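# Stand the carton upright with its arrows pointing up

## Task

Rotate the carton until the arrows printed on its sides face straight up toward the ceiling. It must end up resting on the bench, fully supported, with no part sticking out past the bench edge. Then release it and pull the grippers away. The carton has to stay in that state on its own, because a result that depends on the robot holding it counts as not done.

## Robot and tools

Robot: two arms, left_arm and right_arm, each ending in a two-finger gripper. A gripper's fingers extend along its own +z axis and close toward each other along its own y axis. The reported hand point sits between the finger pads, about 1 cm short of the fingertips.

Frame: every position and orientation lives in one scene frame. The origin is on the floor (z = 0) beneath the middle of the robot's base. +x is the direction the robot faces, +z is up, and +y is toward left_arm, the robot's own left. Image left and right do not correspond to arm names. The floor is the only surface with a known height, so bench and carton heights must be estimated from images and contact. Reported hand positions can be somewhat wrong, more so when the arm reaches far, and arms tend to stop a centimetre or more short of the command, usually low.

Row layout (shared by execute_actions and move): one flat list of 16 numbers covering both arms, even if only one moves. Order: left_arm x, y, z, qw, qx, qy, qz, opening, then the same eight for right_arm. x, y, z are an absolute target position in metres in the scene frame; qw..qz are an absolute target orientation, scalar first. Opening ranges from -1 (closed) to +1 (fully open, 0.094 m). Optionally append 12 numbers in 0..1 (28 total): stiffness multipliers per joint, left_arm's six then right_arm's six, base to gripper. They persist until changed.

execute_actions(actions): a list of up to 15 actions. Each action is a table of up to 15 rows, one row per 1/30 s step; a short table repeats its final row until 15 steps have passed, so one action lasts 0.5 s. A target more than 0.6 m from the gripper's current position along any of its own axes gets the action rejected for both arms; if the first action fails that check, or any action is malformed, nothing runs. An empty list simply reports state and images. To hold an orientation steady, repeat one fixed quaternion rather than copying back the drifting reported one.

move(target, speed, blocking): target is one 16- (or 28-) number row of absolute poses. Each gripper travels a straight line to its pose, both finishing together, over 0.5 to 10 s; anything longer is cut off at 10 s. speed is the path's top speed in m/s, 0.002 to 0.5, default 0.25; rotation is capped at twice that in rad/s. Openings apply at the start. Paths ignore obstacles and the other arm, and the hand may lag, wander or overshoot the speed, especially near full reach. Faster contact and targets set deeper past a surface mean harder hits. blocking=false returns after 0.5 s while motion continues; then use wait or stop before sending further actions or moves.

wait(seconds): 0 to 10; the arms keep their last command, and a running move continues (the wait ends early if the move finishes). stop(): brakes a running move; it needs stopping distance, and fingers keep closing or opening. zoom_image(camera, region): camera is cam_head_left or cam_head_right; region is [x0, y0, x1, y1] in pixels, at most 504 x 504, origin top-left. Both cameras give 672x504 images, left first. finished_scene(scene): pass the current scene's number once the carton is upright, released and the arms are clear; it cannot be undone and reports whether the goal was met.

Controller behaviour: each step, the commanded pose is limited to 70 mm and 16 degrees from the measured pose, then approached by damped inverse kinematics, favouring position over orientation. Far targets therefore need several actions; after an action the arm goes at most to its last clipped pose. Elbows never fully straighten. Joint limits (rad): waist -2.880..2.880, shoulder 0.000..3.142, elbow 0.000..3.019, wrist pitch -1.693..1.571, wrist yaw -1.571..1.571, wrist roll -2.094..2.094. An arm meant to stay still should be resent its full last-reported pose and intended opening every call.

Reading results: the state line gives each gripper's position and wxyz quaternion. "Hand target" is the pose the controller is currently steering toward. grip_measured is finger opening on the command scale (the last Joint positions value is metres); each gripper may be off by about 1 mm. To hold something, command an opening below grip_measured: roughly 0.03 below for a firm grip, less for a gentle one. Pads push up to about 50-62 N, less on very thin parts. Step readings list positions at some steps; HELD with an arm's name means that arm's command was partly held back. "pose unreachable" means a clearance check altered or blocked that arm's command. A move adds a "move:" line: done, off_target, moving, held or fault, plus limits (paced = the sent pose was clipped; held = some steps were blocked, after which the arm may dash). Distances to each pose are also given. If only one arm is named, the other finished fine. FAULT lines report an arm stopping.

Cautions: held objects may get brief tugs and loose ones brief pushes. Do not let the arms collide or press on each other. Do not knock anything off or out of the work area, which fails the task. Avoid drops, slips, slams and forceful shoves. Carrying loads heats motors; MOTOR HOT appears from 85 °C, and at 100 °C that arm goes limp and drops (OVER-TEMPERATURE FAULT) until it cools. The robot keeps executing the last command while you are composing a reply.

Each tool is called after "Request:" by a JSON object that holds its "name" and its "arguments", one argument or row to a line.

## Session

Request:
{"name": "execute_actions", "arguments": {
  "actions": []
}}

Scene clock: 0.00 s.
left_arm: end_effector_position=(+0.6164, +0.3187, +0.9367) grip_measured=-0.997 end_effector_quat_wxyz=(-0.068, +0.432, -0.882, -0.176) | right_arm: end_effector_position=(+0.4002, -0.1764, +0.9263) grip_measured=+1.000 end_effector_quat_wxyz=(-0.294, +0.171, +0.940, -0.020)
Joint positions: left_arm=[ 1.24   1.349  0.824  0.456 -0.696 -0.558  0.   ] | right_arm=[ 1.945  1.617  0.805 -0.008  0.404  0.318  0.094]
Joint velocities: left_arm=[-0.015 -0.005 -0.017  0.002 -0.007  0.007 -0.001] | right_arm=[-0.015 -0.015  0.007  0.002 -0.037  0.022  0.   ]
Hand target (left_arm): +0.612, +0.318, +0.937; +0.065, -0.430, +0.883, +0.177
Hand target (right_arm): +0.392, -0.176, +0.931; -0.301, +0.168, +0.938, -0.021
Joint stiffness scale: left_arm=[1. 1. 1. 1. 1. 1.] | right_arm=[1. 1. 1. 1. 1. 1.]

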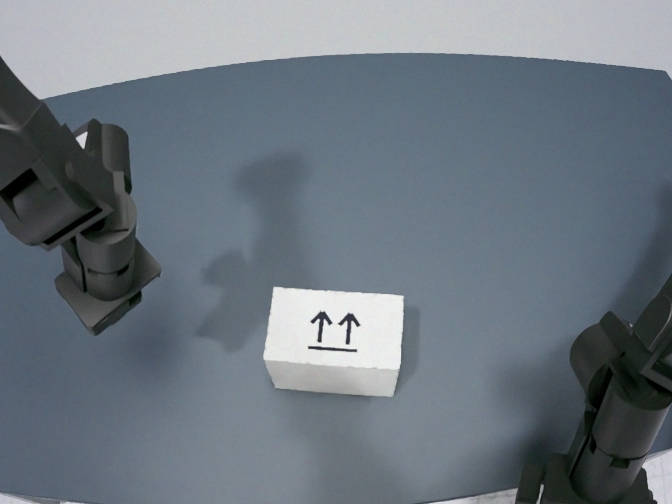

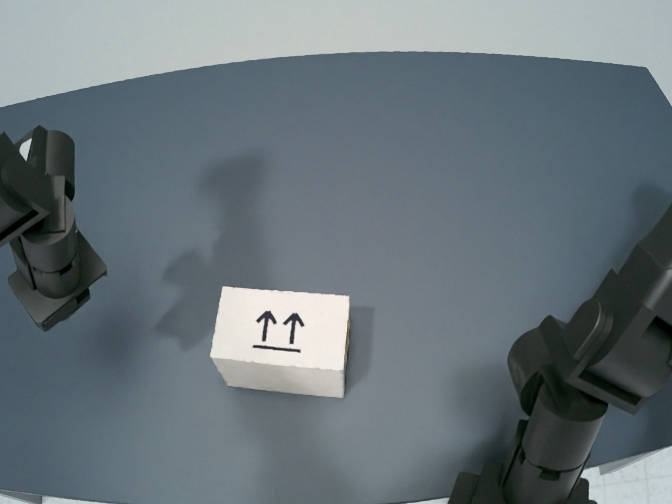

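Request:
{"name": "move", "arguments": {
  "target": [0.55,0.2,0.9,0,0,1,0,-1,0.55,-0.2,0.9,0,0,1,0,-1]
}}

Scene clock: 7.40 s.
left_arm: end_effector_position=(+0.5648, +0.2187, +0.8999) grip_measured=-0.997 end_effector_quat_wxyz=(+0.016, -0.012, +1.000, +0.016) | right_arm: end_effector_position=(+0.5611, -0.2000, +0.8980) grip_measured=-0.979 end_effector_quat_wxyz=(-0.006, -0.005, -1.000, +0.000)
Joint positions: left_arm=[ 1.21   1.528  0.78   0.616 -0.376  0.287  0.   ] | right_arm=[ 1.96   1.548  0.793  0.592  0.381 -0.285  0.001]
Joint velocities: left_arm=[-0.005 -0.005 -0.002  0.002 -0.007  0.066  0.001] | right_arm=[-0.005 -0.005 -0.017 -0.007  0.051 -0.037 -0.001]
Hand target (left_arm): +0.550, +0.202, +0.900; +0.002, +0.001, +1.000, +0.000
Hand target (right_arm): +0.551, -0.202, +0.904; +0.002, -0.004, +1.000, -0.000
Off the commanded pose (left_arm): 0.024 m, 3 deg.
Off the commanded pose (right_arm): 0.011 m, 1 deg.
Joint stiffness scale: left_arm=[1. 1. 1. 1. 1. 1.] | right_arm=[1. 1. 1. 1. 1. 1.]
move: off_target (left_arm, right_arm)

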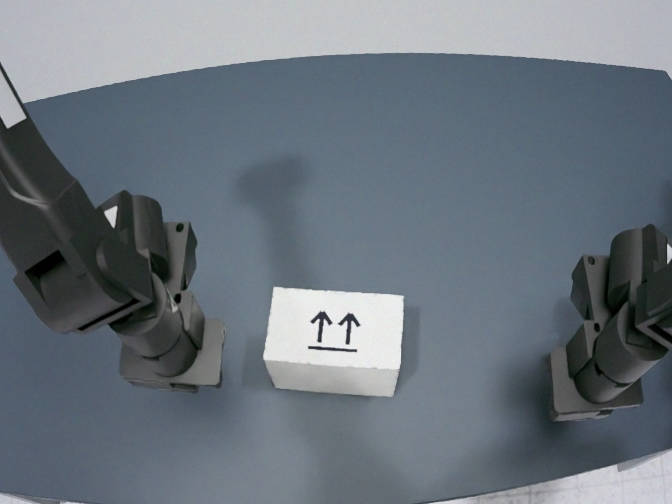

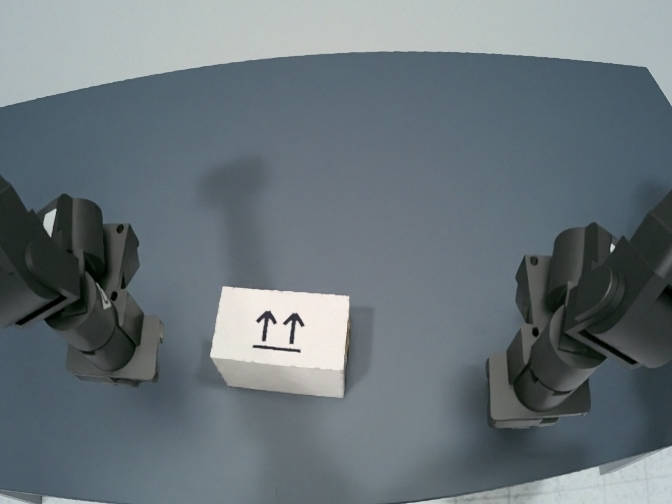

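Request:
{"name": "move", "arguments": {
  "target": [0.58,0.2,0.9,0.153,0.38,0.69,-0.597,-0.2,0.58,-0.1,0.9,0.153,-0.38,0.69,0.597,-0.2],
  "speed": 0.4
}}

Scene clock: 20.50 s.
left_arm: end_effector_position=(+0.5999, +0.1975, +0.9084) grip_measured=-0.203 end_effector_quat_wxyz=(+0.173, +0.390, +0.686, -0.590) | right_arm: end_effector_position=(+0.5852, -0.1066, +0.9015) grip_measured=-0.201 end_effector_quat_wxyz=(-0.158, +0.375, -0.699, -0.588)
Joint positions: left_arm=[ 1.495  1.71   1.495 -0.996  0.916  1.901  0.037] | right_arm=[ 1.795  1.74   1.394 -0.685 -0.843 -1.63   0.038]
Joint velocities: left_arm=[-0.005  0.005  0.017  0.007  0.037  0.081 -0.   ] | right_arm=[-0.015 -0.015 -0.012 -0.012 -0.007  0.022 -0.   ]
Hand target (left_arm): +0.581, +0.198, +0.901; +0.160, +0.382, +0.686, -0.598
Hand target (right_arm): +0.581, -0.102, +0.901; +0.156, -0.377, +0.693, +0.594
Off the commanded pose (left_arm): 0.022 m, 3 deg.
Off the commanded pose (right_arm): 0.009 m, 2 deg.
Joint stiffness scale: left_arm=[1. 1. 1. 1. 1. 1.] | right_arm=[1. 1. 1. 1. 1. 1.]
move: off_target (left_arm)

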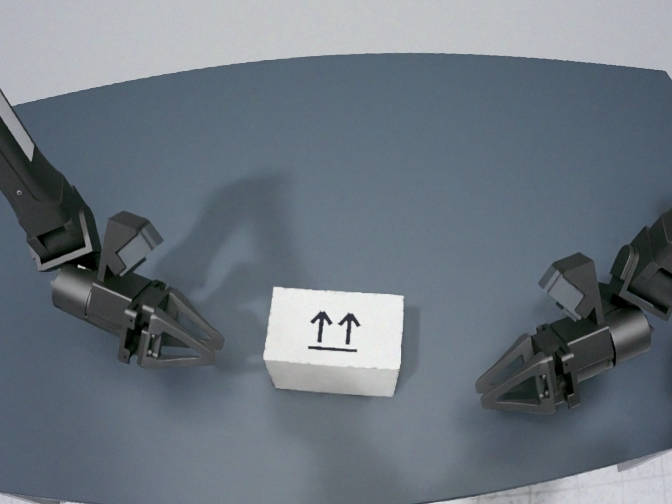

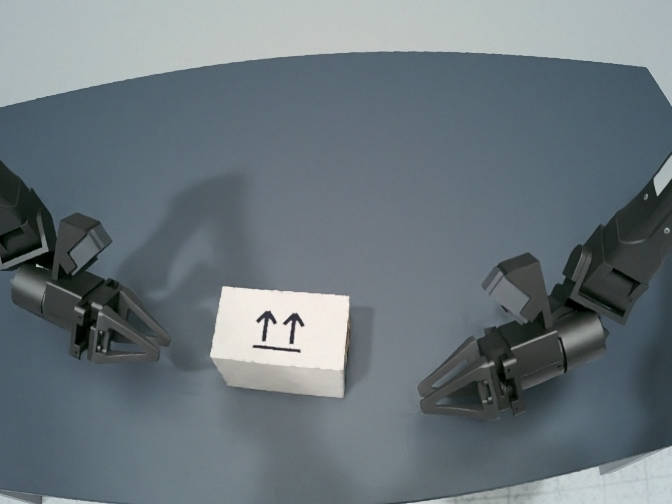

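Request:
{"name": "move", "arguments": {
  "target": [0.58,0.2,0.9,0.597,0.69,0.38,-0.153,-0.2,0.6,-0.08,0.9,0.597,-0.69,0.38,0.153,-0.2],
  "speed": 0.4
}}

Scene clock: 25.50 s.
left_arm: end_effector_position=(+0.6018, +0.1958, +0.9044) grip_measured=-0.203 end_effector_quat_wxyz=(+0.609, +0.636, +0.455, -0.134) | right_arm: end_effector_position=(+0.5999, -0.0791, +0.8997) grip_measured=-0.201 end_effector_quat_wxyz=(+0.624, -0.628, +0.447, +0.126)
Joint positions: left_arm=[1.544 1.77  1.075 0.732 1.314 2.098 0.037] | right_arm=[ 1.797  1.894  1.098  0.868 -1.145 -2.086  0.038]
Joint velocities: left_arm=[-0.005 -0.005  0.002  0.012 -0.037 -0.022  0.   ] | right_arm=[-0.015  0.005  0.002 -0.002  0.022  0.007  0.001]
Hand target (left_arm): +0.604, +0.197, +0.906; +0.608, +0.636, +0.455, -0.134
Hand target (right_arm): +0.597, -0.080, +0.900; +0.625, -0.632, +0.442, +0.120
Off the commanded pose (left_arm): 0.023 m, 11 deg.
Off the commanded pose (right_arm): 0.001 m, 11 deg.
Joint stiffness scale: left_arm=[1. 1. 1. 1. 1. 1.] | right_arm=[1. 1. 1. 1. 1. 1.]
joint sent to its limit (right arm) — the command would take joint 6 (wrist roll) past its lower limit, so that joint was sent only as far as its limit.
move: held (left_arm), off_target (right_arm); limits=held; held on 14 of 74 steps (left_arm), including the last (left_arm)
pose unreachable (left arm): on one or more control steps of this call, first in action 0 (counted from 0), this arm could not follow its commanded pose, so it was not sent that pose on those steps. On the call's last step it was still not sent that pose. It may still have moved: this result reports where it is.
cause: the commanded pose would bring two parts of the arm too close to each other (its wrist (the part past joint 4) and its wrist camera, with joints 5 (wrist yaw) and 6 (wrist roll) between them).

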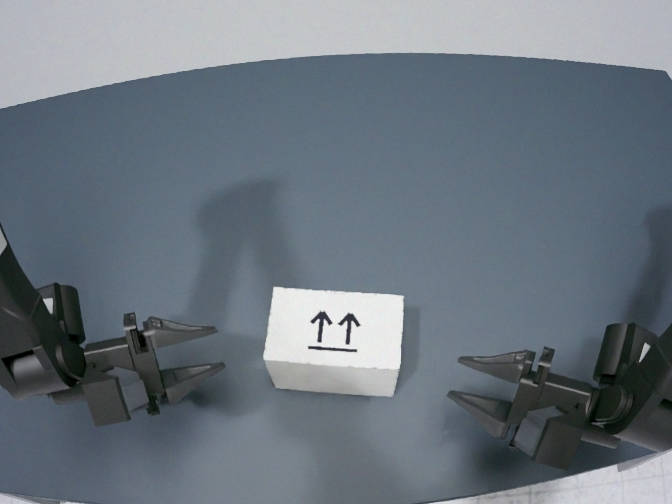

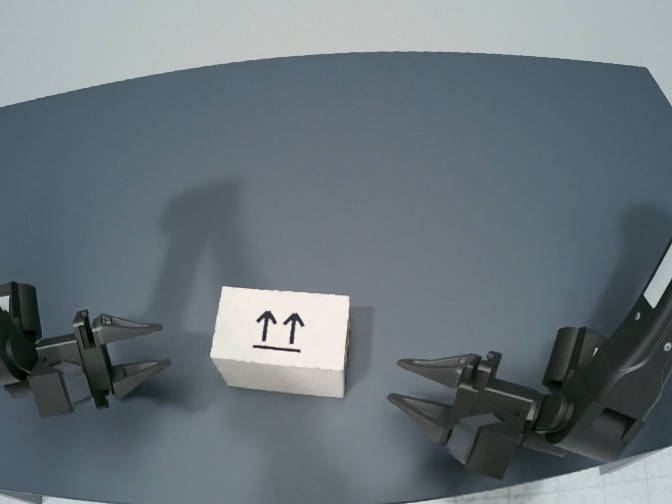

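Request:
{"name": "move", "arguments": {
  "target": [0.6,0.19,0.87,0,0.241,0.707,-0.665,-0.3,0.63,-0.07,0.86,0,-0.241,0.707,0.665,-0.3],
  "speed": 0.4
}}

Request:
{"name": "zoom_image", "arguments": {
  "camera": "cam_head_left",
  "region": [120,230,560,460]
}}

Request:
{"name": "zoom_image", "arguments": {
  "camera": "cam_head_right",
  "region": [70,230,510,460]
}}

Scene clock: 34.00 s.
left_arm: end_effector_position=(+0.6107, +0.2067, +0.8754) grip_measured=-0.297 end_effector_quat_wxyz=(+0.012, +0.257, +0.710, -0.656) | right_arm: end_effector_position=(+0.6376, -0.0786, +0.8592) grip_measured=-0.299 end_effector_quat_wxyz=(-0.015, +0.242, -0.714, -0.657)
Joint positions: left_arm=[ 1.499  1.889  1.81  -1.351  0.866  1.658  0.033] | right_arm=[ 1.845  1.948  1.822 -1.069 -0.837 -1.333  0.033]
Joint velocities: left_arm=[ 0.005 -0.005  0.002  0.017  0.007 -0.007  0.   ] | right_arm=[-0.005 -0.005  0.017 -0.017  0.022 -0.022 -0.   ]
Hand target (left_arm): +0.598, +0.191, +0.873; -0.001, +0.247, +0.700, -0.670
Hand target (right_arm): +0.633, -0.071, +0.861; +0.003, -0.233, +0.710, +0.665
Off the commanded pose (left_arm): 0.021 m, 3 deg.
Off the commanded pose (right_arm): 0.012 m, 2 deg.
Joint stiffness scale: left_arm=[1. 1. 1. 1. 1. 1.] | right_arm=[1. 1. 1. 1. 1. 1.]
move: off_target (left_arm, right_arm)

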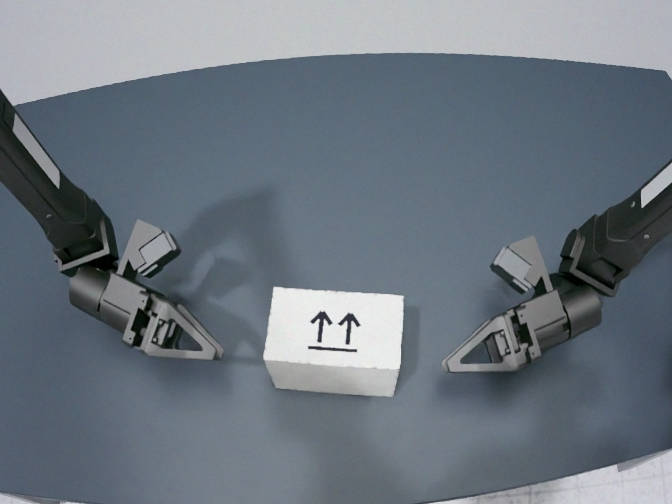

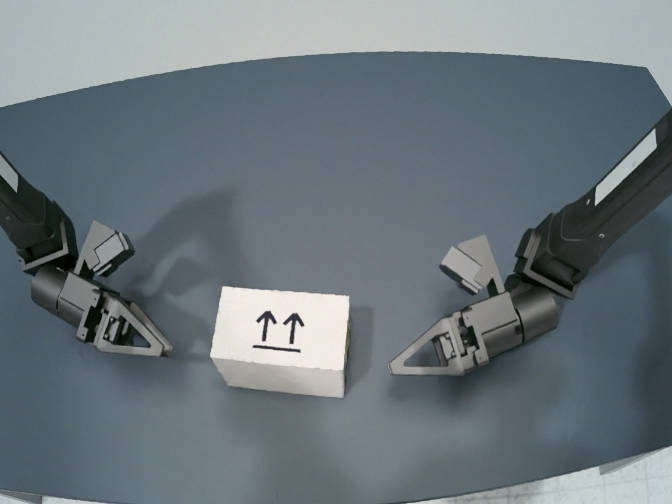

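Region (120, 230, 560, 460) of cam_head_left's 672x504 image, scaled by 1.145, with more detail than that image has; it fills the top 263 rows of this view, and the rest is white.

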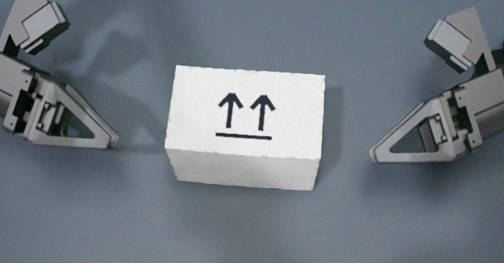

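Region (70, 230, 510, 460) of cam_head_right's 672x504 image, scaled by 1.145, with more detail than that image has; it fills the top 263 rows of this view, and the rest is white.

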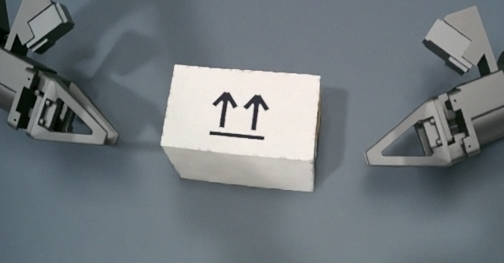

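Request:
{"name": "move", "arguments": {
  "target": [0.62,0.18,0.83,0,0.241,0.707,-0.665,-0.3,0.665,-0.06,0.825,0,-0.241,0.707,0.665,-0.3],
  "speed": 0.06
}}

Request:
{"name": "zoom_image", "arguments": {
  "camera": "cam_head_left",
  "region": [180,260,500,420]
}}

Request:
{"name": "zoom_image", "arguments": {
  "camera": "cam_head_right",
  "region": [130,260,450,420]
}}

Scene clock: 40.43 s.
left_arm: end_effector_position=(+0.6317, +0.1956, +0.8313) grip_measured=-0.297 end_effector_quat_wxyz=(+0.011, +0.252, +0.715, -0.652) | right_arm: end_effector_position=(+0.6754, -0.0679, +0.8268) grip_measured=-0.299 end_effector_quat_wxyz=(-0.016, +0.250, -0.711, -0.657)
Joint positions: left_arm=[ 1.477  2.014  2.02  -1.392  0.866  1.598  0.033] | right_arm=[ 1.864  2.072  2.088 -1.2   -0.823 -1.325  0.033]
Joint velocities: left_arm=[-0.005 -0.015 -0.007  0.002 -0.037 -0.007 -0.001] | right_arm=[ 0.005 -0.015 -0.017 -0.012 -0.037 -0.022 -0.   ]
Hand target (left_arm): +0.620, +0.181, +0.830; -0.000, +0.241, +0.707, -0.665
Hand target (right_arm): +0.665, -0.061, +0.826; +0.000, -0.241, +0.707, +0.665
Off the commanded pose (left_arm): 0.020 m, 3 deg.
Off the commanded pose (right_arm): 0.013 m, 2 deg.
Joint stiffness scale: left_arm=[1. 1. 1. 1. 1. 1.] | right_arm=[1. 1. 1. 1. 1. 1.]
move: off_target (left_arm, right_arm)

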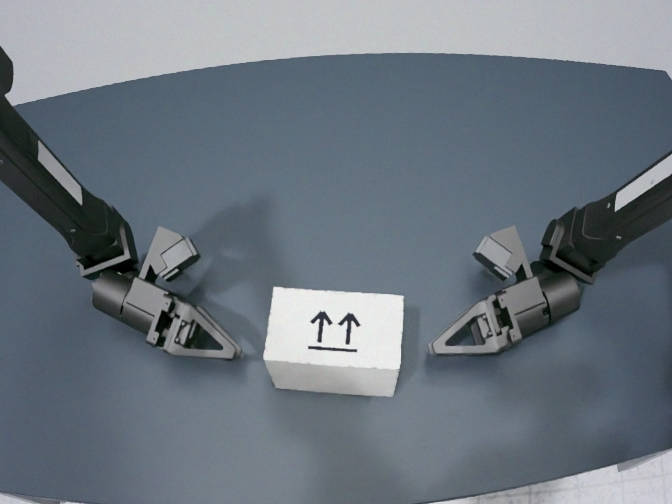

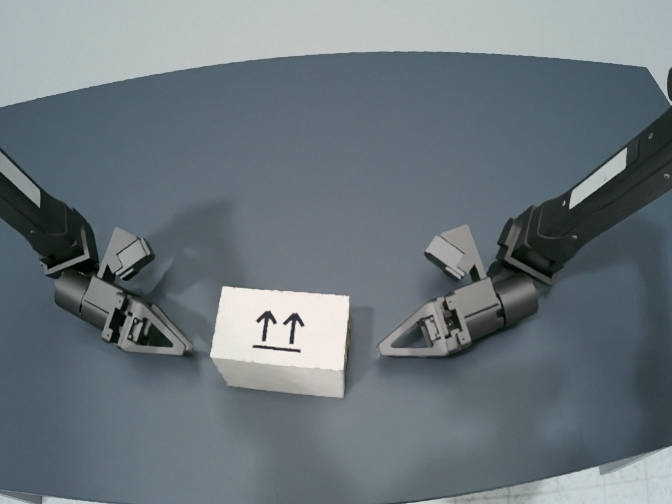

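Region (180, 260, 500, 420) of cam_head_left's 672x504 image, scaled by 1.575, with more detail than that image has.

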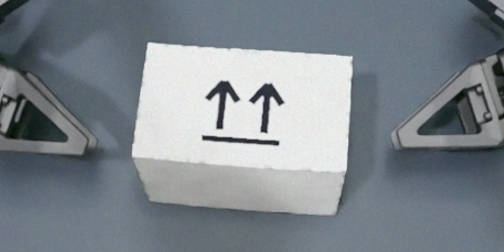

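Region (130, 260, 450, 420) of cam_head_right's 672x504 image, scaled by 1.575, with more detail than that image has.

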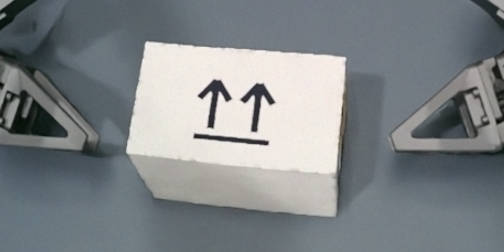

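Request:
{"name": "move", "arguments": {
  "target": [0.635,0.125,0.83,0,0.241,0.707,-0.665,-0.3,0.66,-0.008,0.828,0,-0.241,0.707,0.665,-0.3],
  "speed": 0.05
}}

Scene clock: 46.40 s.
left_arm: end_effector_position=(+0.6452, +0.1600, +0.8278) grip_measured=-0.297 end_effector_quat_wxyz=(+0.005, +0.244, +0.722, -0.647) | right_arm: end_effector_position=(+0.6752, -0.0319, +0.8258) grip_measured=-0.299 end_effector_quat_wxyz=(-0.009, +0.245, -0.715, -0.655)
Joint positions: left_arm=[ 1.419  2.014  2.015 -1.302  0.851  1.474  0.033] | right_arm=[ 1.913  2.088  2.079 -1.121 -0.797 -1.238  0.033]
Joint velocities: left_arm=[ 0.005  0.005 -0.002 -0.002  0.022 -0.066  0.001] | right_arm=[-0.015 -0.015 -0.012 -0.012  0.022 -0.007 -0.   ]
Hand target (left_arm): +0.635, +0.126, +0.830; -0.000, +0.242, +0.707, -0.664
Hand target (right_arm): +0.661, -0.008, +0.828; +0.000, -0.240, +0.707, +0.665
Off the commanded pose (left_arm): 0.036 m, 3 deg.
Off the commanded pose (right_arm): 0.028 m, 2 deg.
Joint stiffness scale: left_arm=[1. 1. 1. 1. 1. 1.] | right_arm=[1. 1. 1. 1. 1. 1.]
move: off_target (left_arm, right_arm)

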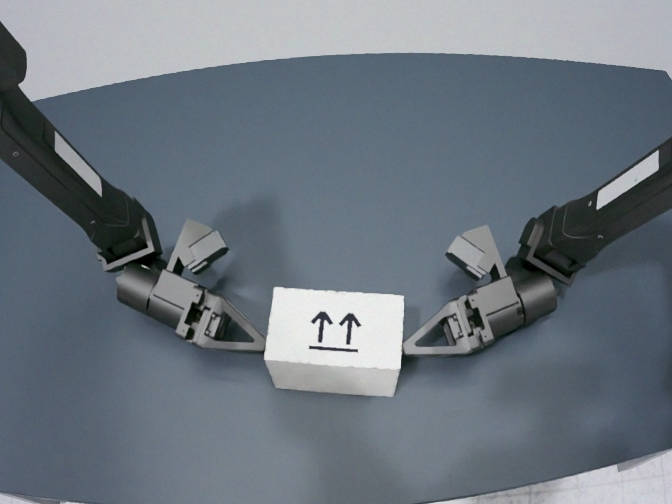

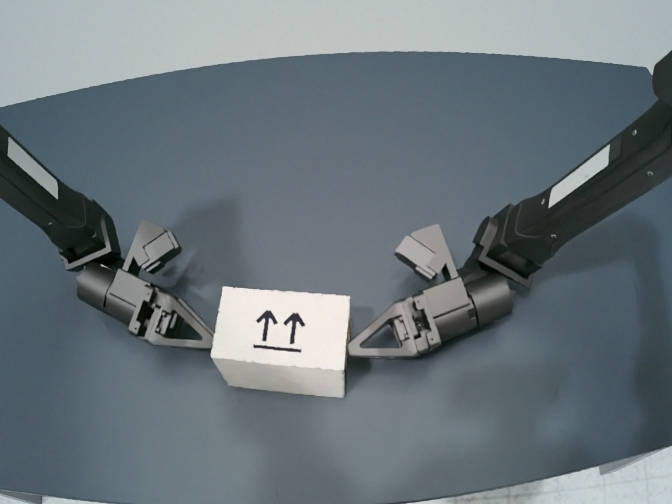

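Request:
{"name": "execute_actions", "arguments": {
  "actions": [
    [[0.635,0.12,0.845,0,0.241,0.707,-0.665,-0.3,0.66,-0.003,0.843,0,-0.241,0.707,0.665,-0.3]],
    [[0.635,0.12,0.86,0,0.241,0.707,-0.665,-0.3,0.655,-0.003,0.858,0,-0.241,0.707,0.665,-0.3]],
    [[0.635,0.12,0.875,0,0.241,0.707,-0.665,-0.3,0.65,-0.003,0.873,0,-0.241,0.707,0.665,-0.3]]
  ]
}}

Scene clock: 50.70 s.
left_arm: end_effector_position=(+0.6201, +0.1545, +0.8553) grip_measured=-0.298 end_effector_quat_wxyz=(-0.011, +0.236, +0.724, -0.648) | right_arm: end_effector_position=(+0.6534, -0.0352, +0.8547) grip_measured=-0.299 end_effector_quat_wxyz=(-0.002, +0.243, -0.723, -0.647)
Joint positions: left_arm=[ 1.415  1.925  1.828 -1.209  0.84   1.442  0.033] | right_arm=[ 1.917  1.974  1.858 -0.992 -0.778 -1.204  0.033]
Joint velocities: left_arm=[-0.034 -0.005  0.007 -0.002 -0.007 -0.022  0.001] | right_arm=[ 0.005  0.005  0.002 -0.012 -0.022  0.022 -0.001]
Hand target (left_arm): +0.634, +0.121, +0.875; -0.000, +0.241, +0.707, -0.665
Hand target (right_arm): +0.650, -0.004, +0.873; -0.000, -0.240, +0.707, +0.665
Off the commanded pose (left_arm): 0.042 m, 3 deg.
Off the commanded pose (right_arm): 0.037 m, 3 deg.
Joint stiffness scale: left_arm=[1. 1. 1. 1. 1. 1.] | right_arm=[1. 1. 1. 1. 1. 1.]
Step readings (end_effector_position; steps 1 to 15: 1st action; 16 to 30: 2nd action; 31 to 45: 3rd action):
0: left_arm (+0.6452, +0.1600, +0.8278) | right_arm (+0.6752, -0.0319, +0.8258)
1: left_arm (+0.6432, +0.1591, +0.8279) | right_arm (+0.6735, -0.0310, +0.8259)
2: left_arm (+0.6411, +0.1589, +0.8287) | right_arm (+0.6718, -0.0315, +0.8265)
4: left_arm (+0.6345, +0.1574, +0.8303) | right_arm (+0.6673, -0.0318, +0.8288)
8: left_arm (+0.6267, +0.1552, +0.8309) | right_arm (+0.6658, -0.0340, +0.8289)
15: left_arm (+0.6261, +0.1550, +0.8308) | right_arm (+0.6670, -0.0344, +0.8291)
16: left_arm (+0.6251, +0.1547, +0.8313) | right_arm (+0.6658, -0.0343, +0.8297)
17: left_arm (+0.6236, +0.1545, +0.8334) | right_arm (+0.6641, -0.0347, +0.8321)
19: left_arm (+0.6201, +0.1542, +0.8387) | right_arm (+0.6600, -0.0357, +0.8383)
23: left_arm (+0.6188, +0.1536, +0.8414) | right_arm (+0.6588, -0.0360, +0.8409)
30: left_arm (+0.6186, +0.1533, +0.8414) | right_arm (+0.6591, -0.0360, +0.8405)
31: left_arm (+0.6179, +0.1531, +0.8421) | right_arm (+0.6582, -0.0359, +0.8411)
32: left_arm (+0.6163, +0.1530, +0.8445) | right_arm (+0.6562, -0.0363, +0.8437)
34: left_arm (+0.6137, +0.1528, +0.8506) | right_arm (+0.6518, -0.0368, +0.8502)
38: left_arm (+0.6166, +0.1534, +0.8545) | right_arm (+0.6523, -0.0359, +0.8546)
45: end_effector_position above

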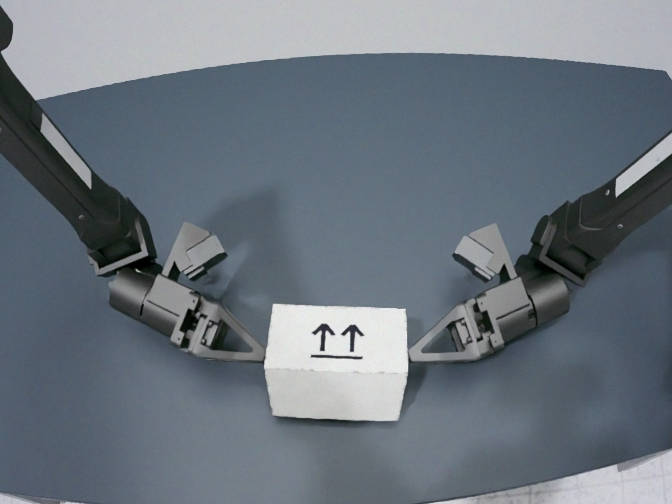

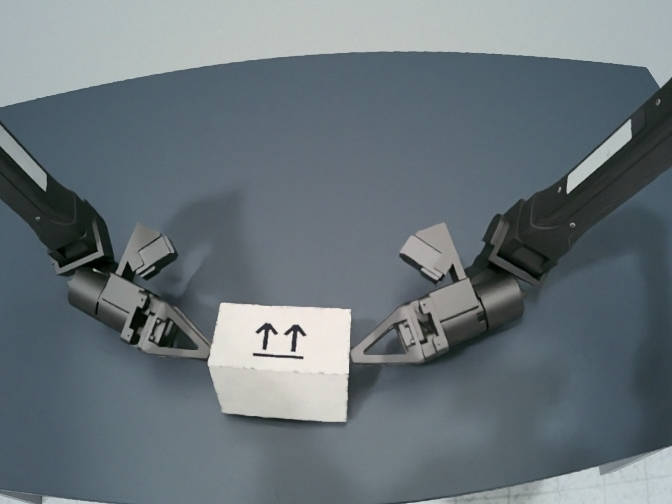

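Request:
{"name": "execute_actions", "arguments": {
  "actions": [
    [[0.635,0.12,0.845,0,0.241,0.707,-0.665,-0.3,0.655,-0.003,0.843,0,-0.241,0.707,0.665,-0.3]],
    [[0.635,0.125,0.82,0,0.241,0.707,-0.665,-0.3,0.66,-0.008,0.818,0,-0.241,0.707,0.665,-0.3]],
    [[0.635,0.17,0.83,0,0.241,0.707,-0.665,-0.6,0.66,-0.055,0.828,0,-0.241,0.707,0.665,-0.6]],
    [[0.675,0.17,0.83,0,0.241,0.707,-0.665,-0.6,0.70,-0.055,0.828,0,-0.241,0.707,0.665,-0.6]],
    [[0.675,0.17,0.83,0,0.241,0.707,-0.665,-0.6,0.70,-0.055,0.828,0,-0.241,0.707,0.665,-0.6]]
  ]
}}

Scene clock: 57.77 s.
left_arm: end_effector_position=(+0.6929, +0.1805, +0.8356) grip_measured=-0.597 end_effector_quat_wxyz=(+0.016, +0.253, +0.713, -0.654) | right_arm: end_effector_position=(+0.7079, -0.0578, +0.8297) grip_measured=-0.598 end_effector_quat_wxyz=(-0.011, +0.247, -0.710, -0.660)
Joint positions: left_arm=[ 1.424  2.046  2.204 -1.488  0.862  1.531  0.019] | right_arm=[ 1.893  2.106  2.215 -1.275 -0.812 -1.285  0.019]
Joint velocities: left_arm=[-0.015 -0.015 -0.007  0.012 -0.007 -0.066 -0.   ] | right_arm=[-0.005 -0.005 -0.007 -0.012 -0.066 -0.022  0.   ]
Hand target (left_arm): +0.675, +0.170, +0.831; +0.000, +0.241, +0.707, -0.665
Hand target (right_arm): +0.700, -0.055, +0.828; +0.000, -0.241, +0.707, +0.665
Off the commanded pose (left_arm): 0.021 m, 3 deg.
Off the commanded pose (right_arm): 0.009 m, 2 deg.
Joint stiffness scale: left_arm=[1. 1. 1. 1. 1. 1.] | right_arm=[1. 1. 1. 1. 1. 1.]
Step readings (end_effector_position; steps 1 to 15: 1st action; 16 to 30: 2nd action; 31 to 45: 3rd action; 46 to 60: 4th action; 61 to 75: 5th action):
0: left_arm (+0.6205, +0.1528, +0.8556) | right_arm (+0.6536, -0.0333, +0.8554)
1: left_arm (+0.6231, +0.1535, +0.8546) | right_arm (+0.6556, -0.0334, +0.8541)
2: left_arm (+0.6267, +0.1541, +0.8507) | right_arm (+0.6591, -0.0326, +0.8504)
4: left_arm (+0.6364, +0.1561, +0.8427) | right_arm (+0.6658, -0.0310, +0.8416)
8: left_arm (+0.6459, +0.1587, +0.8397) | right_arm (+0.6664, -0.0288, +0.8385)
15: left_arm (+0.6470, +0.1590, +0.8398) | right_arm (+0.6663, -0.0287, +0.8383)
16: left_arm (+0.6483, +0.1591, +0.8388) | right_arm (+0.6679, -0.0287, +0.8373)
17: left_arm (+0.6496, +0.1591, +0.8372) | right_arm (+0.6695, -0.0280, +0.8354)
19: left_arm (+0.6494, +0.1583, +0.8372) | right_arm (+0.6709, -0.0291, +0.8310)
23: left_arm (+0.6503, +0.1585, +0.8371) | right_arm (+0.6736, -0.0300, +0.8211)
30: left_arm (+0.6506, +0.1586, +0.8368) | right_arm (+0.6739, -0.0302, +0.8211)
31: left_arm (+0.6504, +0.1603, +0.8387) | right_arm (+0.6739, -0.0317, +0.8229)
32: left_arm (+0.6502, +0.1616, +0.8417) | right_arm (+0.6728, -0.0327, +0.8268)
34: left_arm (+0.6514, +0.1648, +0.8414) | right_arm (+0.6689, -0.0378, +0.8300)
38: left_arm (+0.6551, +0.1682, +0.8404) | right_arm (+0.6644, -0.0465, +0.8286)
45: left_arm (+0.6560, +0.1685, +0.8407) | right_arm (+0.6646, -0.0474, +0.8285)
46: left_arm (+0.6591, +0.1697, +0.8409) | right_arm (+0.6675, -0.0488, +0.8292)
47: left_arm (+0.6630, +0.1707, +0.8387) | right_arm (+0.6697, -0.0495, +0.8314)
49: left_arm (+0.6752, +0.1741, +0.8336) | right_arm (+0.6840, -0.0513, +0.8315)
53: left_arm (+0.6914, +0.1798, +0.8343) | right_arm (+0.7100, -0.0586, +0.8300)
60: left_arm (+0.6929, +0.1805, +0.8356) | right_arm (+0.7122, -0.0596, +0.8310)
61: left_arm (+0.6929, +0.1805, +0.8356) | right_arm (+0.7114, -0.0593, +0.8308)
62: left_arm (+0.6929, +0.1805, +0.8356) | right_arm (+0.7109, -0.0590, +0.8306)
64: left_arm (+0.6929, +0.1805, +0.8356) | right_arm (+0.7099, -0.0586, +0.8303)
68: left_arm (+0.6929, +0.1805, +0.8356) | right_arm (+0.7084, -0.0580, +0.8299)
75: end_effector_position above

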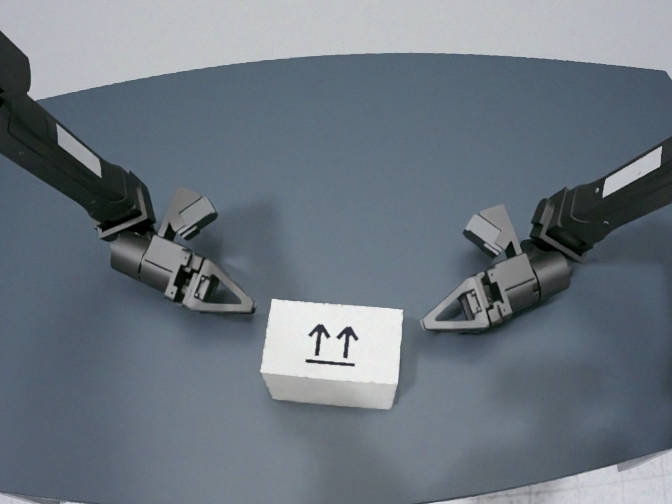

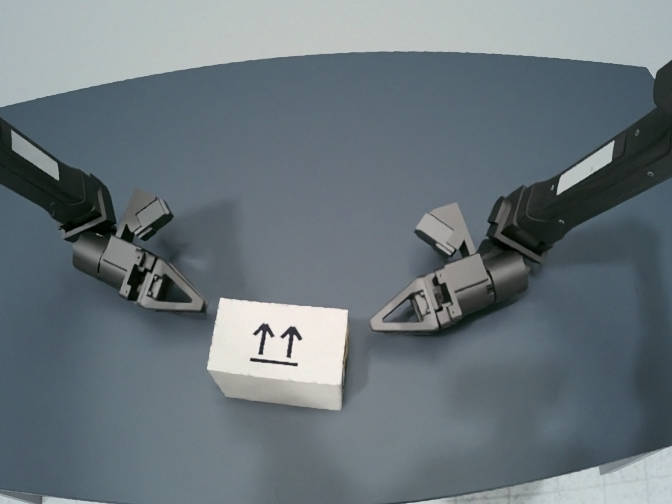

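Request:
{"name": "execute_actions", "arguments": {
  "actions": [
    [[0.655,0.165,0.83,0,0.241,0.707,-0.665,-0.6,0.678,-0.05,0.83,0,-0.241,0.707,0.665,-0.6]],
    [[0.655,0.145,0.83,0,0.241,0.707,-0.665,-0.6,0.675,-0.025,0.83,0,-0.241,0.707,0.665,-0.6]],
    [[0.655,0.12,0.83,0,0.241,0.707,-0.665,-0.6,0.673,0,0.83,0,-0.241,0.707,0.665,-0.6]],
    [[0.65,0.118,0.855,0.063,0.298,0.696,-0.65,-0.6,0.668,0.002,0.855,0.063,-0.298,0.696,0.65,-0.6]],
    [[0.64,0.118,0.875,0.126,0.353,0.688,-0.62,-0.6,0.658,0.002,0.875,0.126,-0.353,0.688,0.62,-0.6]]
  ]
}}

Scene clock: 64.70 s.
left_arm: end_effector_position=(+0.6271, +0.1543, +0.8550) grip_measured=-0.598 end_effector_quat_wxyz=(+0.107, +0.347, +0.711, -0.603) | right_arm: end_effector_position=(+0.6635, -0.0341, +0.8555) grip_measured=-0.599 end_effector_quat_wxyz=(-0.116, +0.348, -0.711, -0.600)
Joint positions: left_arm=[ 1.411  1.853  1.711 -1.002  0.841  1.64   0.019] | right_arm=[ 1.928  1.907  1.746 -0.793 -0.75  -1.398  0.019]
Joint velocities: left_arm=[-0.015  0.005 -0.002 -0.002 -0.022  0.037 -0.001] | right_arm=[-0.015 -0.005 -0.017 -0.002 -0.051 -0.051 -0.002]
Hand target (left_arm): +0.639, +0.119, +0.875; +0.126, +0.354, +0.689, -0.620
Hand target (right_arm): +0.658, +0.001, +0.875; +0.126, -0.353, +0.688, +0.621
Off the commanded pose (left_arm): 0.043 m, 4 deg.
Off the commanded pose (right_arm): 0.041 m, 4 deg.
Joint stiffness scale: left_arm=[1. 1. 1. 1. 1. 1.] | right_arm=[1. 1. 1. 1. 1. 1.]
Step readings (end_effector_position; steps 1 to 15: 1st action; 16 to 30: 2nd action; 31 to 45: 3rd action; 46 to 60: 4th action; 61 to 75: 5th action):
0: left_arm (+0.6929, +0.1805, +0.8356) | right_arm (+0.7079, -0.0578, +0.8297)
1: left_arm (+0.6894, +0.1792, +0.8349) | right_arm (+0.7053, -0.0568, +0.8295)
2: left_arm (+0.6859, +0.1781, +0.8357) | right_arm (+0.7023, -0.0564, +0.8310)
4: left_arm (+0.6748, +0.1744, +0.8361) | right_arm (+0.6929, -0.0542, +0.8333)
8: left_arm (+0.6592, +0.1689, +0.8357) | right_arm (+0.6806, -0.0501, +0.8325)
15: left_arm (+0.6599, +0.1690, +0.8349) | right_arm (+0.6796, -0.0496, +0.8317)
16: left_arm (+0.6594, +0.1681, +0.8337) | right_arm (+0.6790, -0.0485, +0.8306)
17: left_arm (+0.6598, +0.1674, +0.8314) | right_arm (+0.6796, -0.0474, +0.8285)
19: left_arm (+0.6590, +0.1650, +0.8293) | right_arm (+0.6804, -0.0436, +0.8273)
23: left_arm (+0.6587, +0.1602, +0.8297) | right_arm (+0.6826, -0.0348, +0.8309)
30: left_arm (+0.6588, +0.1600, +0.8296) | right_arm (+0.6831, -0.0321, +0.8319)
31: left_arm (+0.6577, +0.1588, +0.8282) | right_arm (+0.6829, -0.0315, +0.8308)
32: left_arm (+0.6575, +0.1587, +0.8263) | right_arm (+0.6831, -0.0312, +0.8288)
34: left_arm (+0.6573, +0.1586, +0.8241) | right_arm (+0.6838, -0.0311, +0.8267)
38: left_arm (+0.6572, +0.1586, +0.8231) | right_arm (+0.6839, -0.0310, +0.8259)
45: left_arm (+0.6572, +0.1587, +0.8232) | right_arm (+0.6840, -0.0310, +0.8257)
46: left_arm (+0.6555, +0.1582, +0.8240) | right_arm (+0.6814, -0.0307, +0.8259)
47: left_arm (+0.6517, +0.1578, +0.8274) | right_arm (+0.6782, -0.0314, +0.8284)
49: left_arm (+0.6420, +0.1562, +0.8357) | right_arm (+0.6699, -0.0326, +0.8352)
53: left_arm (+0.6363, +0.1548, +0.8382) | right_arm (+0.6689, -0.0337, +0.8383)
60: left_arm (+0.6376, +0.1548, +0.8357) | right_arm (+0.6731, -0.0341, +0.8369)
61: left_arm (+0.6357, +0.1542, +0.8358) | right_arm (+0.6715, -0.0336, +0.8373)
62: left_arm (+0.6323, +0.1537, +0.8394) | right_arm (+0.6681, -0.0346, +0.8403)
64: left_arm (+0.6238, +0.1526, +0.8500) | right_arm (+0.6597, -0.0362, +0.8499)
68: left_arm (+0.6220, +0.1528, +0.8564) | right_arm (+0.6588, -0.0352, +0.8565)
75: end_effector_position above

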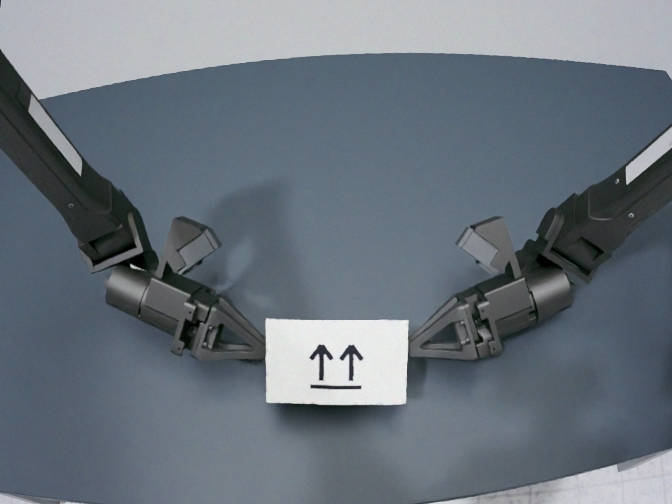

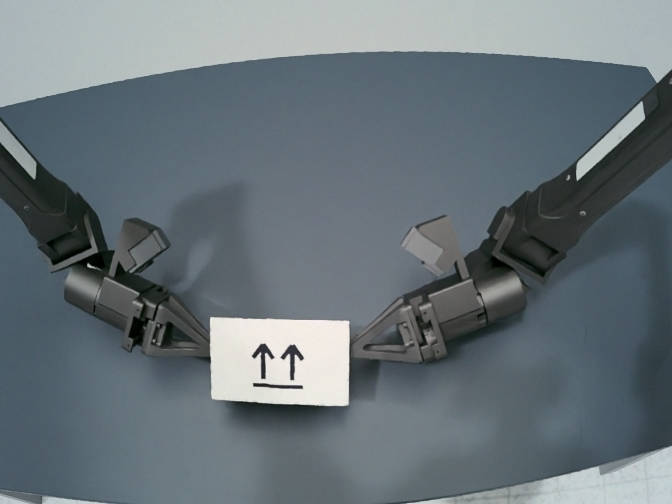

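Request:
{"name": "execute_actions", "arguments": {
  "actions": [
    [[0.635,0.118,0.895,0.213,0.43,0.675,-0.562,-0.6,0.653,0.002,0.895,0.213,-0.43,0.675,0.562,-0.6]],
    [[0.63,0.118,0.91,0.299,0.5,0.641,-0.501,-0.6,0.648,0.002,0.91,0.299,-0.5,0.641,0.501,-0.6]],
    [[0.63,0.118,0.915,0.38,0.561,0.596,-0.431,-0.6,0.648,0.002,0.915,0.38,-0.561,0.596,0.431,-0.6]],
    [[0.63,0.118,0.915,0.455,0.612,0.541,-0.354,-0.6,0.648,0.002,0.915,0.455,-0.612,0.541,0.354,-0.6]]
  ]
}}

Scene clock: 70.07 s.
left_arm: end_effector_position=(+0.6339, +0.1495, +0.8959) grip_measured=-0.598 end_effector_quat_wxyz=(+0.432, +0.608, +0.583, -0.323) | right_arm: end_effector_position=(+0.6738, -0.0348, +0.8954) grip_measured=-0.599 end_effector_quat_wxyz=(-0.442, +0.619, -0.562, -0.323)
Joint positions: left_arm=[ 1.408  1.627  1.19  -0.054  0.945  2.091  0.019] | right_arm=[ 1.949  1.713  1.285  0.015 -0.767 -2.015  0.019]
Joint velocities: left_arm=[-0.005 -0.015 -0.002  0.007 -0.007 -0.007  0.001] | right_arm=[-0.015 -0.005 -0.007 -0.007  0.051 -0.095 -0.001]
Hand target (left_arm): +0.630, +0.119, +0.914; +0.453, +0.599, +0.565, -0.341
Hand target (right_arm): +0.648, +0.001, +0.915; -0.455, +0.612, -0.541, -0.354
Off the commanded pose (left_arm): 0.037 m, 7 deg.
Off the commanded pose (right_arm): 0.049 m, 5 deg.
Joint stiffness scale: left_arm=[1. 1. 1. 1. 1. 1.] | right_arm=[1. 1. 1. 1. 1. 1.]
joint sent to its limit (left arm) — the command would take joint 6 (wrist roll) past its upper limit, so that joint was sent only as far as its limit.
Step readings (end_effector_position; steps 1 to 15: 1st action; 16 to 30: 2nd action; 31 to 45: 3rd action; 46 to 60: 4th action):
0: left_arm (+0.6272, +0.1543, +0.8549) | right_arm (+0.6635, -0.0341, +0.8555)
1: left_arm (+0.6259, +0.1538, +0.8544) | right_arm (+0.6621, -0.0340, +0.8545)
2: left_arm (+0.6233, +0.1533, +0.8568) | right_arm (+0.6593, -0.0348, +0.8560)
4: left_arm (+0.6160, +0.1526, +0.8673) | right_arm (+0.6523, -0.0354, +0.8664)
8: left_arm (+0.6176, +0.1538, +0.8753) | right_arm (+0.6531, -0.0329, +0.8769)
15: left_arm (+0.6262, +0.1560, +0.8743) | right_arm (+0.6590, -0.0302, +0.8765)
16: left_arm (+0.6260, +0.1554, +0.8739) | right_arm (+0.6594, -0.0304, +0.8760)
17: left_arm (+0.6255, +0.1548, +0.8755) | right_arm (+0.6596, -0.0310, +0.8772)
19: left_arm (+0.6204, +0.1532, +0.8832) | right_arm (+0.6564, -0.0326, +0.8841)
23: left_arm (+0.6169, +0.1526, +0.8889) | right_arm (+0.6559, -0.0327, +0.8898)
30: left_arm (+0.6187, +0.1530, +0.8875) | right_arm (+0.6581, -0.0324, +0.8890)
31: left_arm (+0.6206, +0.1525, +0.8874) | right_arm (+0.6595, -0.0323, +0.8885)
32: left_arm (+0.6226, +0.1519, +0.8878) | right_arm (+0.6618, -0.0326, +0.8888)
34: left_arm (+0.6231, +0.1513, +0.8909) | right_arm (+0.6625, -0.0332, +0.8917)
38: left_arm (+0.6239, +0.1513, +0.8926) | right_arm (+0.6643, -0.0338, +0.8933)
45: left_arm (+0.6249, +0.1515, +0.8920) | right_arm (+0.6650, -0.0339, +0.8931)
46: left_arm (+0.6275, +0.1509, +0.8921) | right_arm (+0.6669, -0.0331, +0.8941)
47: left_arm (+0.6311, +0.1507, +0.8924) | right_arm (+0.6702, -0.0329, +0.8950)
49: left_arm (+0.6325, +0.1500, +0.8952) | right_arm (+0.6721, -0.0333, +0.8959)
53: left_arm (+0.6320, +0.1491, +0.8964) | right_arm (+0.6737, -0.0349, +0.8952)
60: end_effector_position above

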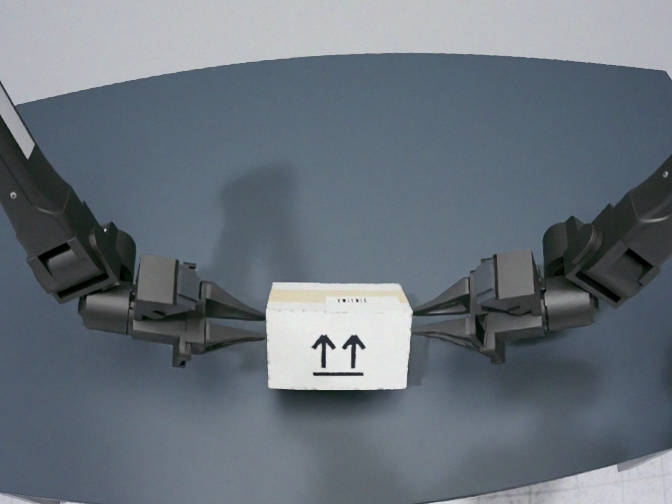

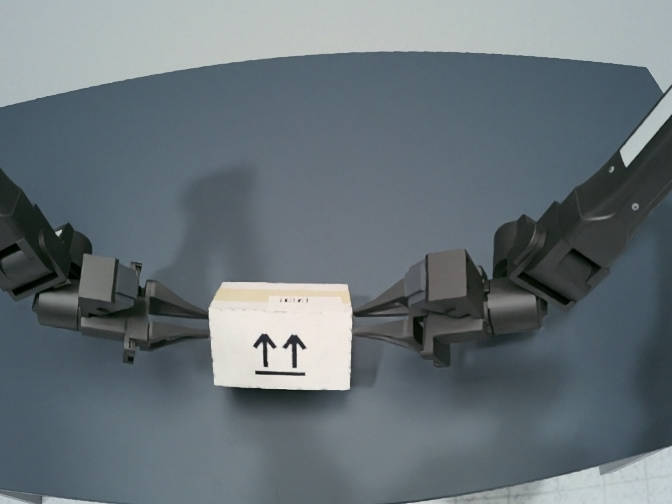

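Request:
{"name": "execute_actions", "arguments": {
  "actions": [
    [[0.62,0.118,0.89,0.455,0.612,0.541,-0.354,-0.6,0.638,0.002,0.89,0.455,-0.612,0.541,0.354,-0.6]],
    [[0.605,0.118,0.873,0.455,0.612,0.541,-0.354,-0.6,0.623,0.002,0.873,0.455,-0.612,0.541,0.354,-0.6]],
    [[0.587,0.118,0.863,0.455,0.612,0.541,-0.354,-0.6,0.605,0.002,0.863,0.455,-0.612,0.541,0.354,-0.6]]
  ]
}}

Scene clock: 74.67 s.
left_arm: end_effector_position=(+0.6342, +0.1516, +0.8699) grip_measured=-0.598 end_effector_quat_wxyz=(+0.466, +0.611, +0.570, -0.292) | right_arm: end_effector_position=(+0.5891, -0.0133, +0.8541) grip_measured=-0.599 end_effector_quat_wxyz=(-0.432, +0.609, -0.556, -0.364)
Joint positions: left_arm=[1.427 1.707 1.238 0.059 1.005 2.097 0.019] | right_arm=[ 1.912  1.884  1.311  0.042 -0.82  -2.065  0.019]
Joint velocities: left_arm=[-0.015 -0.005 -0.007  0.002 -0.037 -0.007 -0.001] | right_arm=[-0.005 -0.005 -0.012 -0.027  0.022  0.022 -0.   ]
Hand target (left_arm): +0.588, +0.120, +0.867; +0.456, +0.593, +0.573, -0.336
Hand target (right_arm): +0.605, +0.002, +0.863; -0.455, +0.612, -0.541, -0.354
Off the commanded pose (left_arm): 0.058 m, 8 deg.
Off the commanded pose (right_arm): 0.024 m, 3 deg.
Joint stiffness scale: left_arm=[1. 1. 1. 1. 1. 1.] | right_arm=[1. 1. 1. 1. 1. 1.]
joint sent to its limit (left arm) — the command would take joint 6 (wrist roll) past its upper limit, so that joint was sent only as far as its limit.
Step readings (end_effector_position; steps 1 to 15: 1st action; 16 to 30: 2nd action; 31 to 45: 3rd action):
0: left_arm (+0.6341, +0.1496, +0.8958) | right_arm (+0.6738, -0.0348, +0.8954)
1: left_arm (+0.6352, +0.1496, +0.8957) | right_arm (+0.6733, -0.0344, +0.8953)
2: left_arm (+0.6369, +0.1500, +0.8944) | right_arm (+0.6737, -0.0346, +0.8939)
4: left_arm (+0.6393, +0.1500, +0.8903) | right_arm (+0.6705, -0.0347, +0.8882)
8: left_arm (+0.6392, +0.1497, +0.8876) | right_arm (+0.6562, -0.0345, +0.8790)
15: left_arm (+0.6434, +0.1509, +0.8867) | right_arm (+0.6458, -0.0318, +0.8751)
16: left_arm (+0.6439, +0.1504, +0.8867) | right_arm (+0.6455, -0.0311, +0.8751)
17: left_arm (+0.6454, +0.1505, +0.8854) | right_arm (+0.6455, -0.0307, +0.8744)
19: left_arm (+0.6463, +0.1524, +0.8826) | right_arm (+0.6409, -0.0281, +0.8727)
23: left_arm (+0.6457, +0.1549, +0.8796) | right_arm (+0.6261, -0.0218, +0.8683)
30: left_arm (+0.6470, +0.1551, +0.8788) | right_arm (+0.6127, -0.0162, +0.8645)
31: left_arm (+0.6472, +0.1549, +0.8785) | right_arm (+0.6119, -0.0156, +0.8644)
32: left_arm (+0.6475, +0.1544, +0.8779) | right_arm (+0.6114, -0.0153, +0.8640)
34: left_arm (+0.6465, +0.1546, +0.8764) | right_arm (+0.6077, -0.0139, +0.8626)
38: left_arm (+0.6405, +0.1542, +0.8726) | right_arm (+0.5961, -0.0113, +0.8581)
45: end_effector_position above

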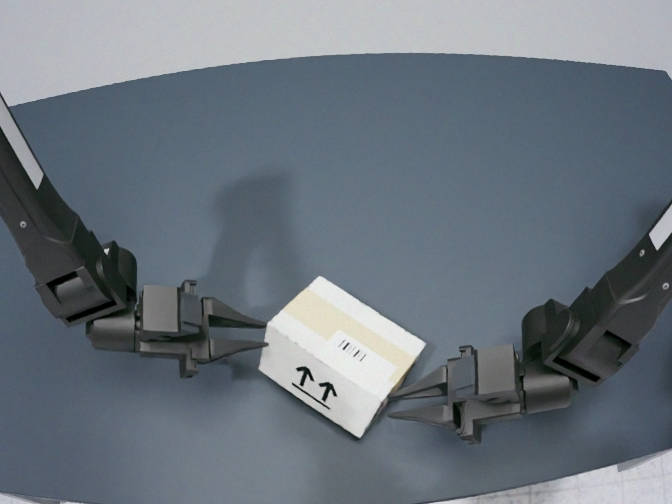

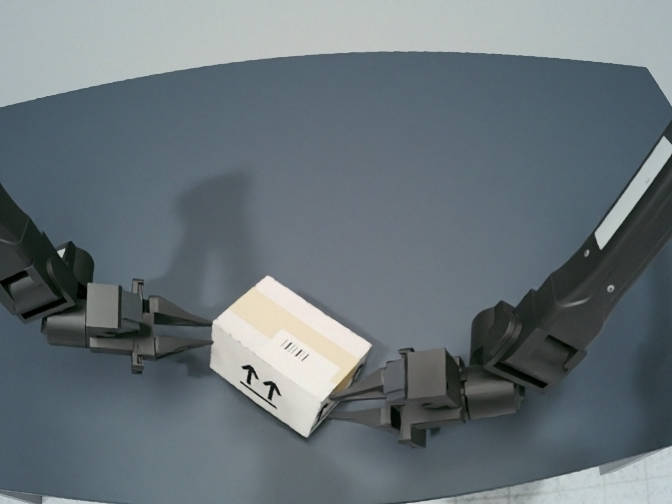

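Twisted but appears nearly upright. Release.

Request:
{"name": "move", "arguments": {
  "target": [0.62,0.3,0.9,0.38,0.561,0.596,-0.431,-0.6,0.58,-0.2,0.88,0.38,-0.561,0.596,0.431,-0.6],
  "speed": 0.15
}}

Scene clock: 77.70 s.
left_arm: end_effector_position=(+0.6094, +0.2914, +0.8959) grip_measured=-0.598 end_effector_quat_wxyz=(+0.367, +0.522, +0.670, -0.379) | right_arm: end_effector_position=(+0.5894, -0.2065, +0.8746) grip_measured=-0.599 end_effector_quat_wxyz=(-0.374, +0.550, -0.636, -0.393)
Joint positions: left_arm=[ 1.676  1.603  1.285 -0.437  1.134  2.098  0.019] | right_arm=[ 1.606  1.683  1.26  -0.291 -1.024 -2.086  0.019]
Joint velocities: left_arm=[-0.005 -0.005 -0.012 -0.012 -0.007  0.037 -0.   ] | right_arm=[-0.005 -0.015 -0.022  0.002 -0.037  0.022 -0.001]
Hand target (left_arm): +0.620, +0.298, +0.902; +0.371, +0.528, +0.668, -0.371
Hand target (right_arm): +0.579, -0.200, +0.882; +0.371, -0.545, +0.634, +0.404
Off the commanded pose (left_arm): 0.014 m, 11 deg.
Off the commanded pose (right_arm): 0.013 m, 6 deg.
Joint stiffness scale: left_arm=[1. 1. 1. 1. 1. 1.] | right_arm=[1. 1. 1. 1. 1. 1.]
joint sent to its limit (left arm) — the command would take joint 6 (wrist roll) past its upper limit, so that joint was sent only as far as its limit.
joint sent to its limit (right arm) — the command would take joint 6 (wrist roll) past its lower limit, so that joint was sent only as far as its limit.
move: off_target (left_arm, right_arm)

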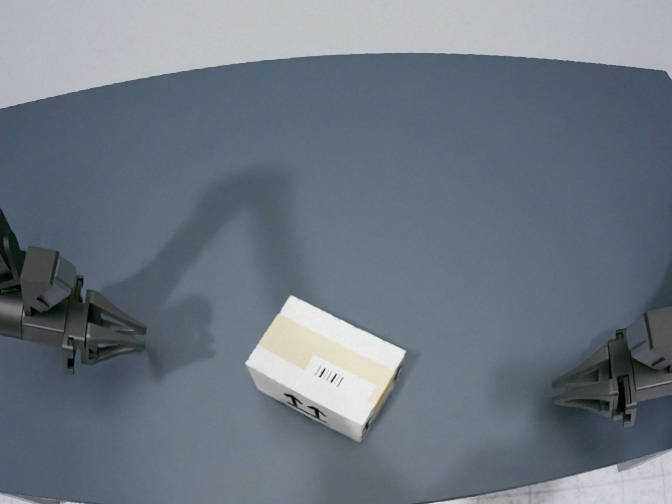

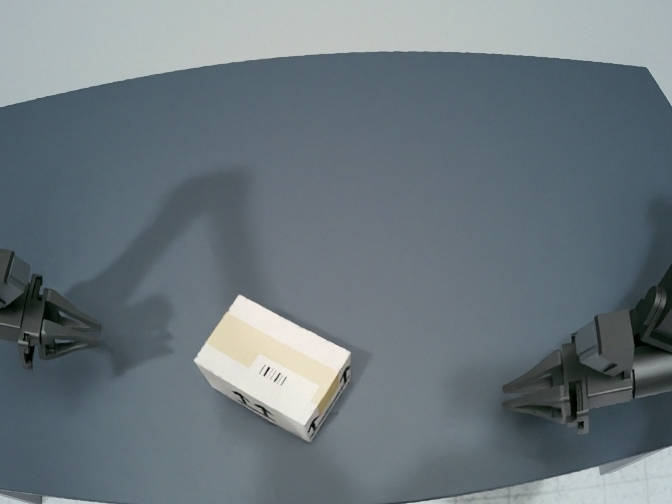

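Request:
{"name": "finished_scene", "arguments": {
  "scene": 1
}}

The scene is finished: the task was done.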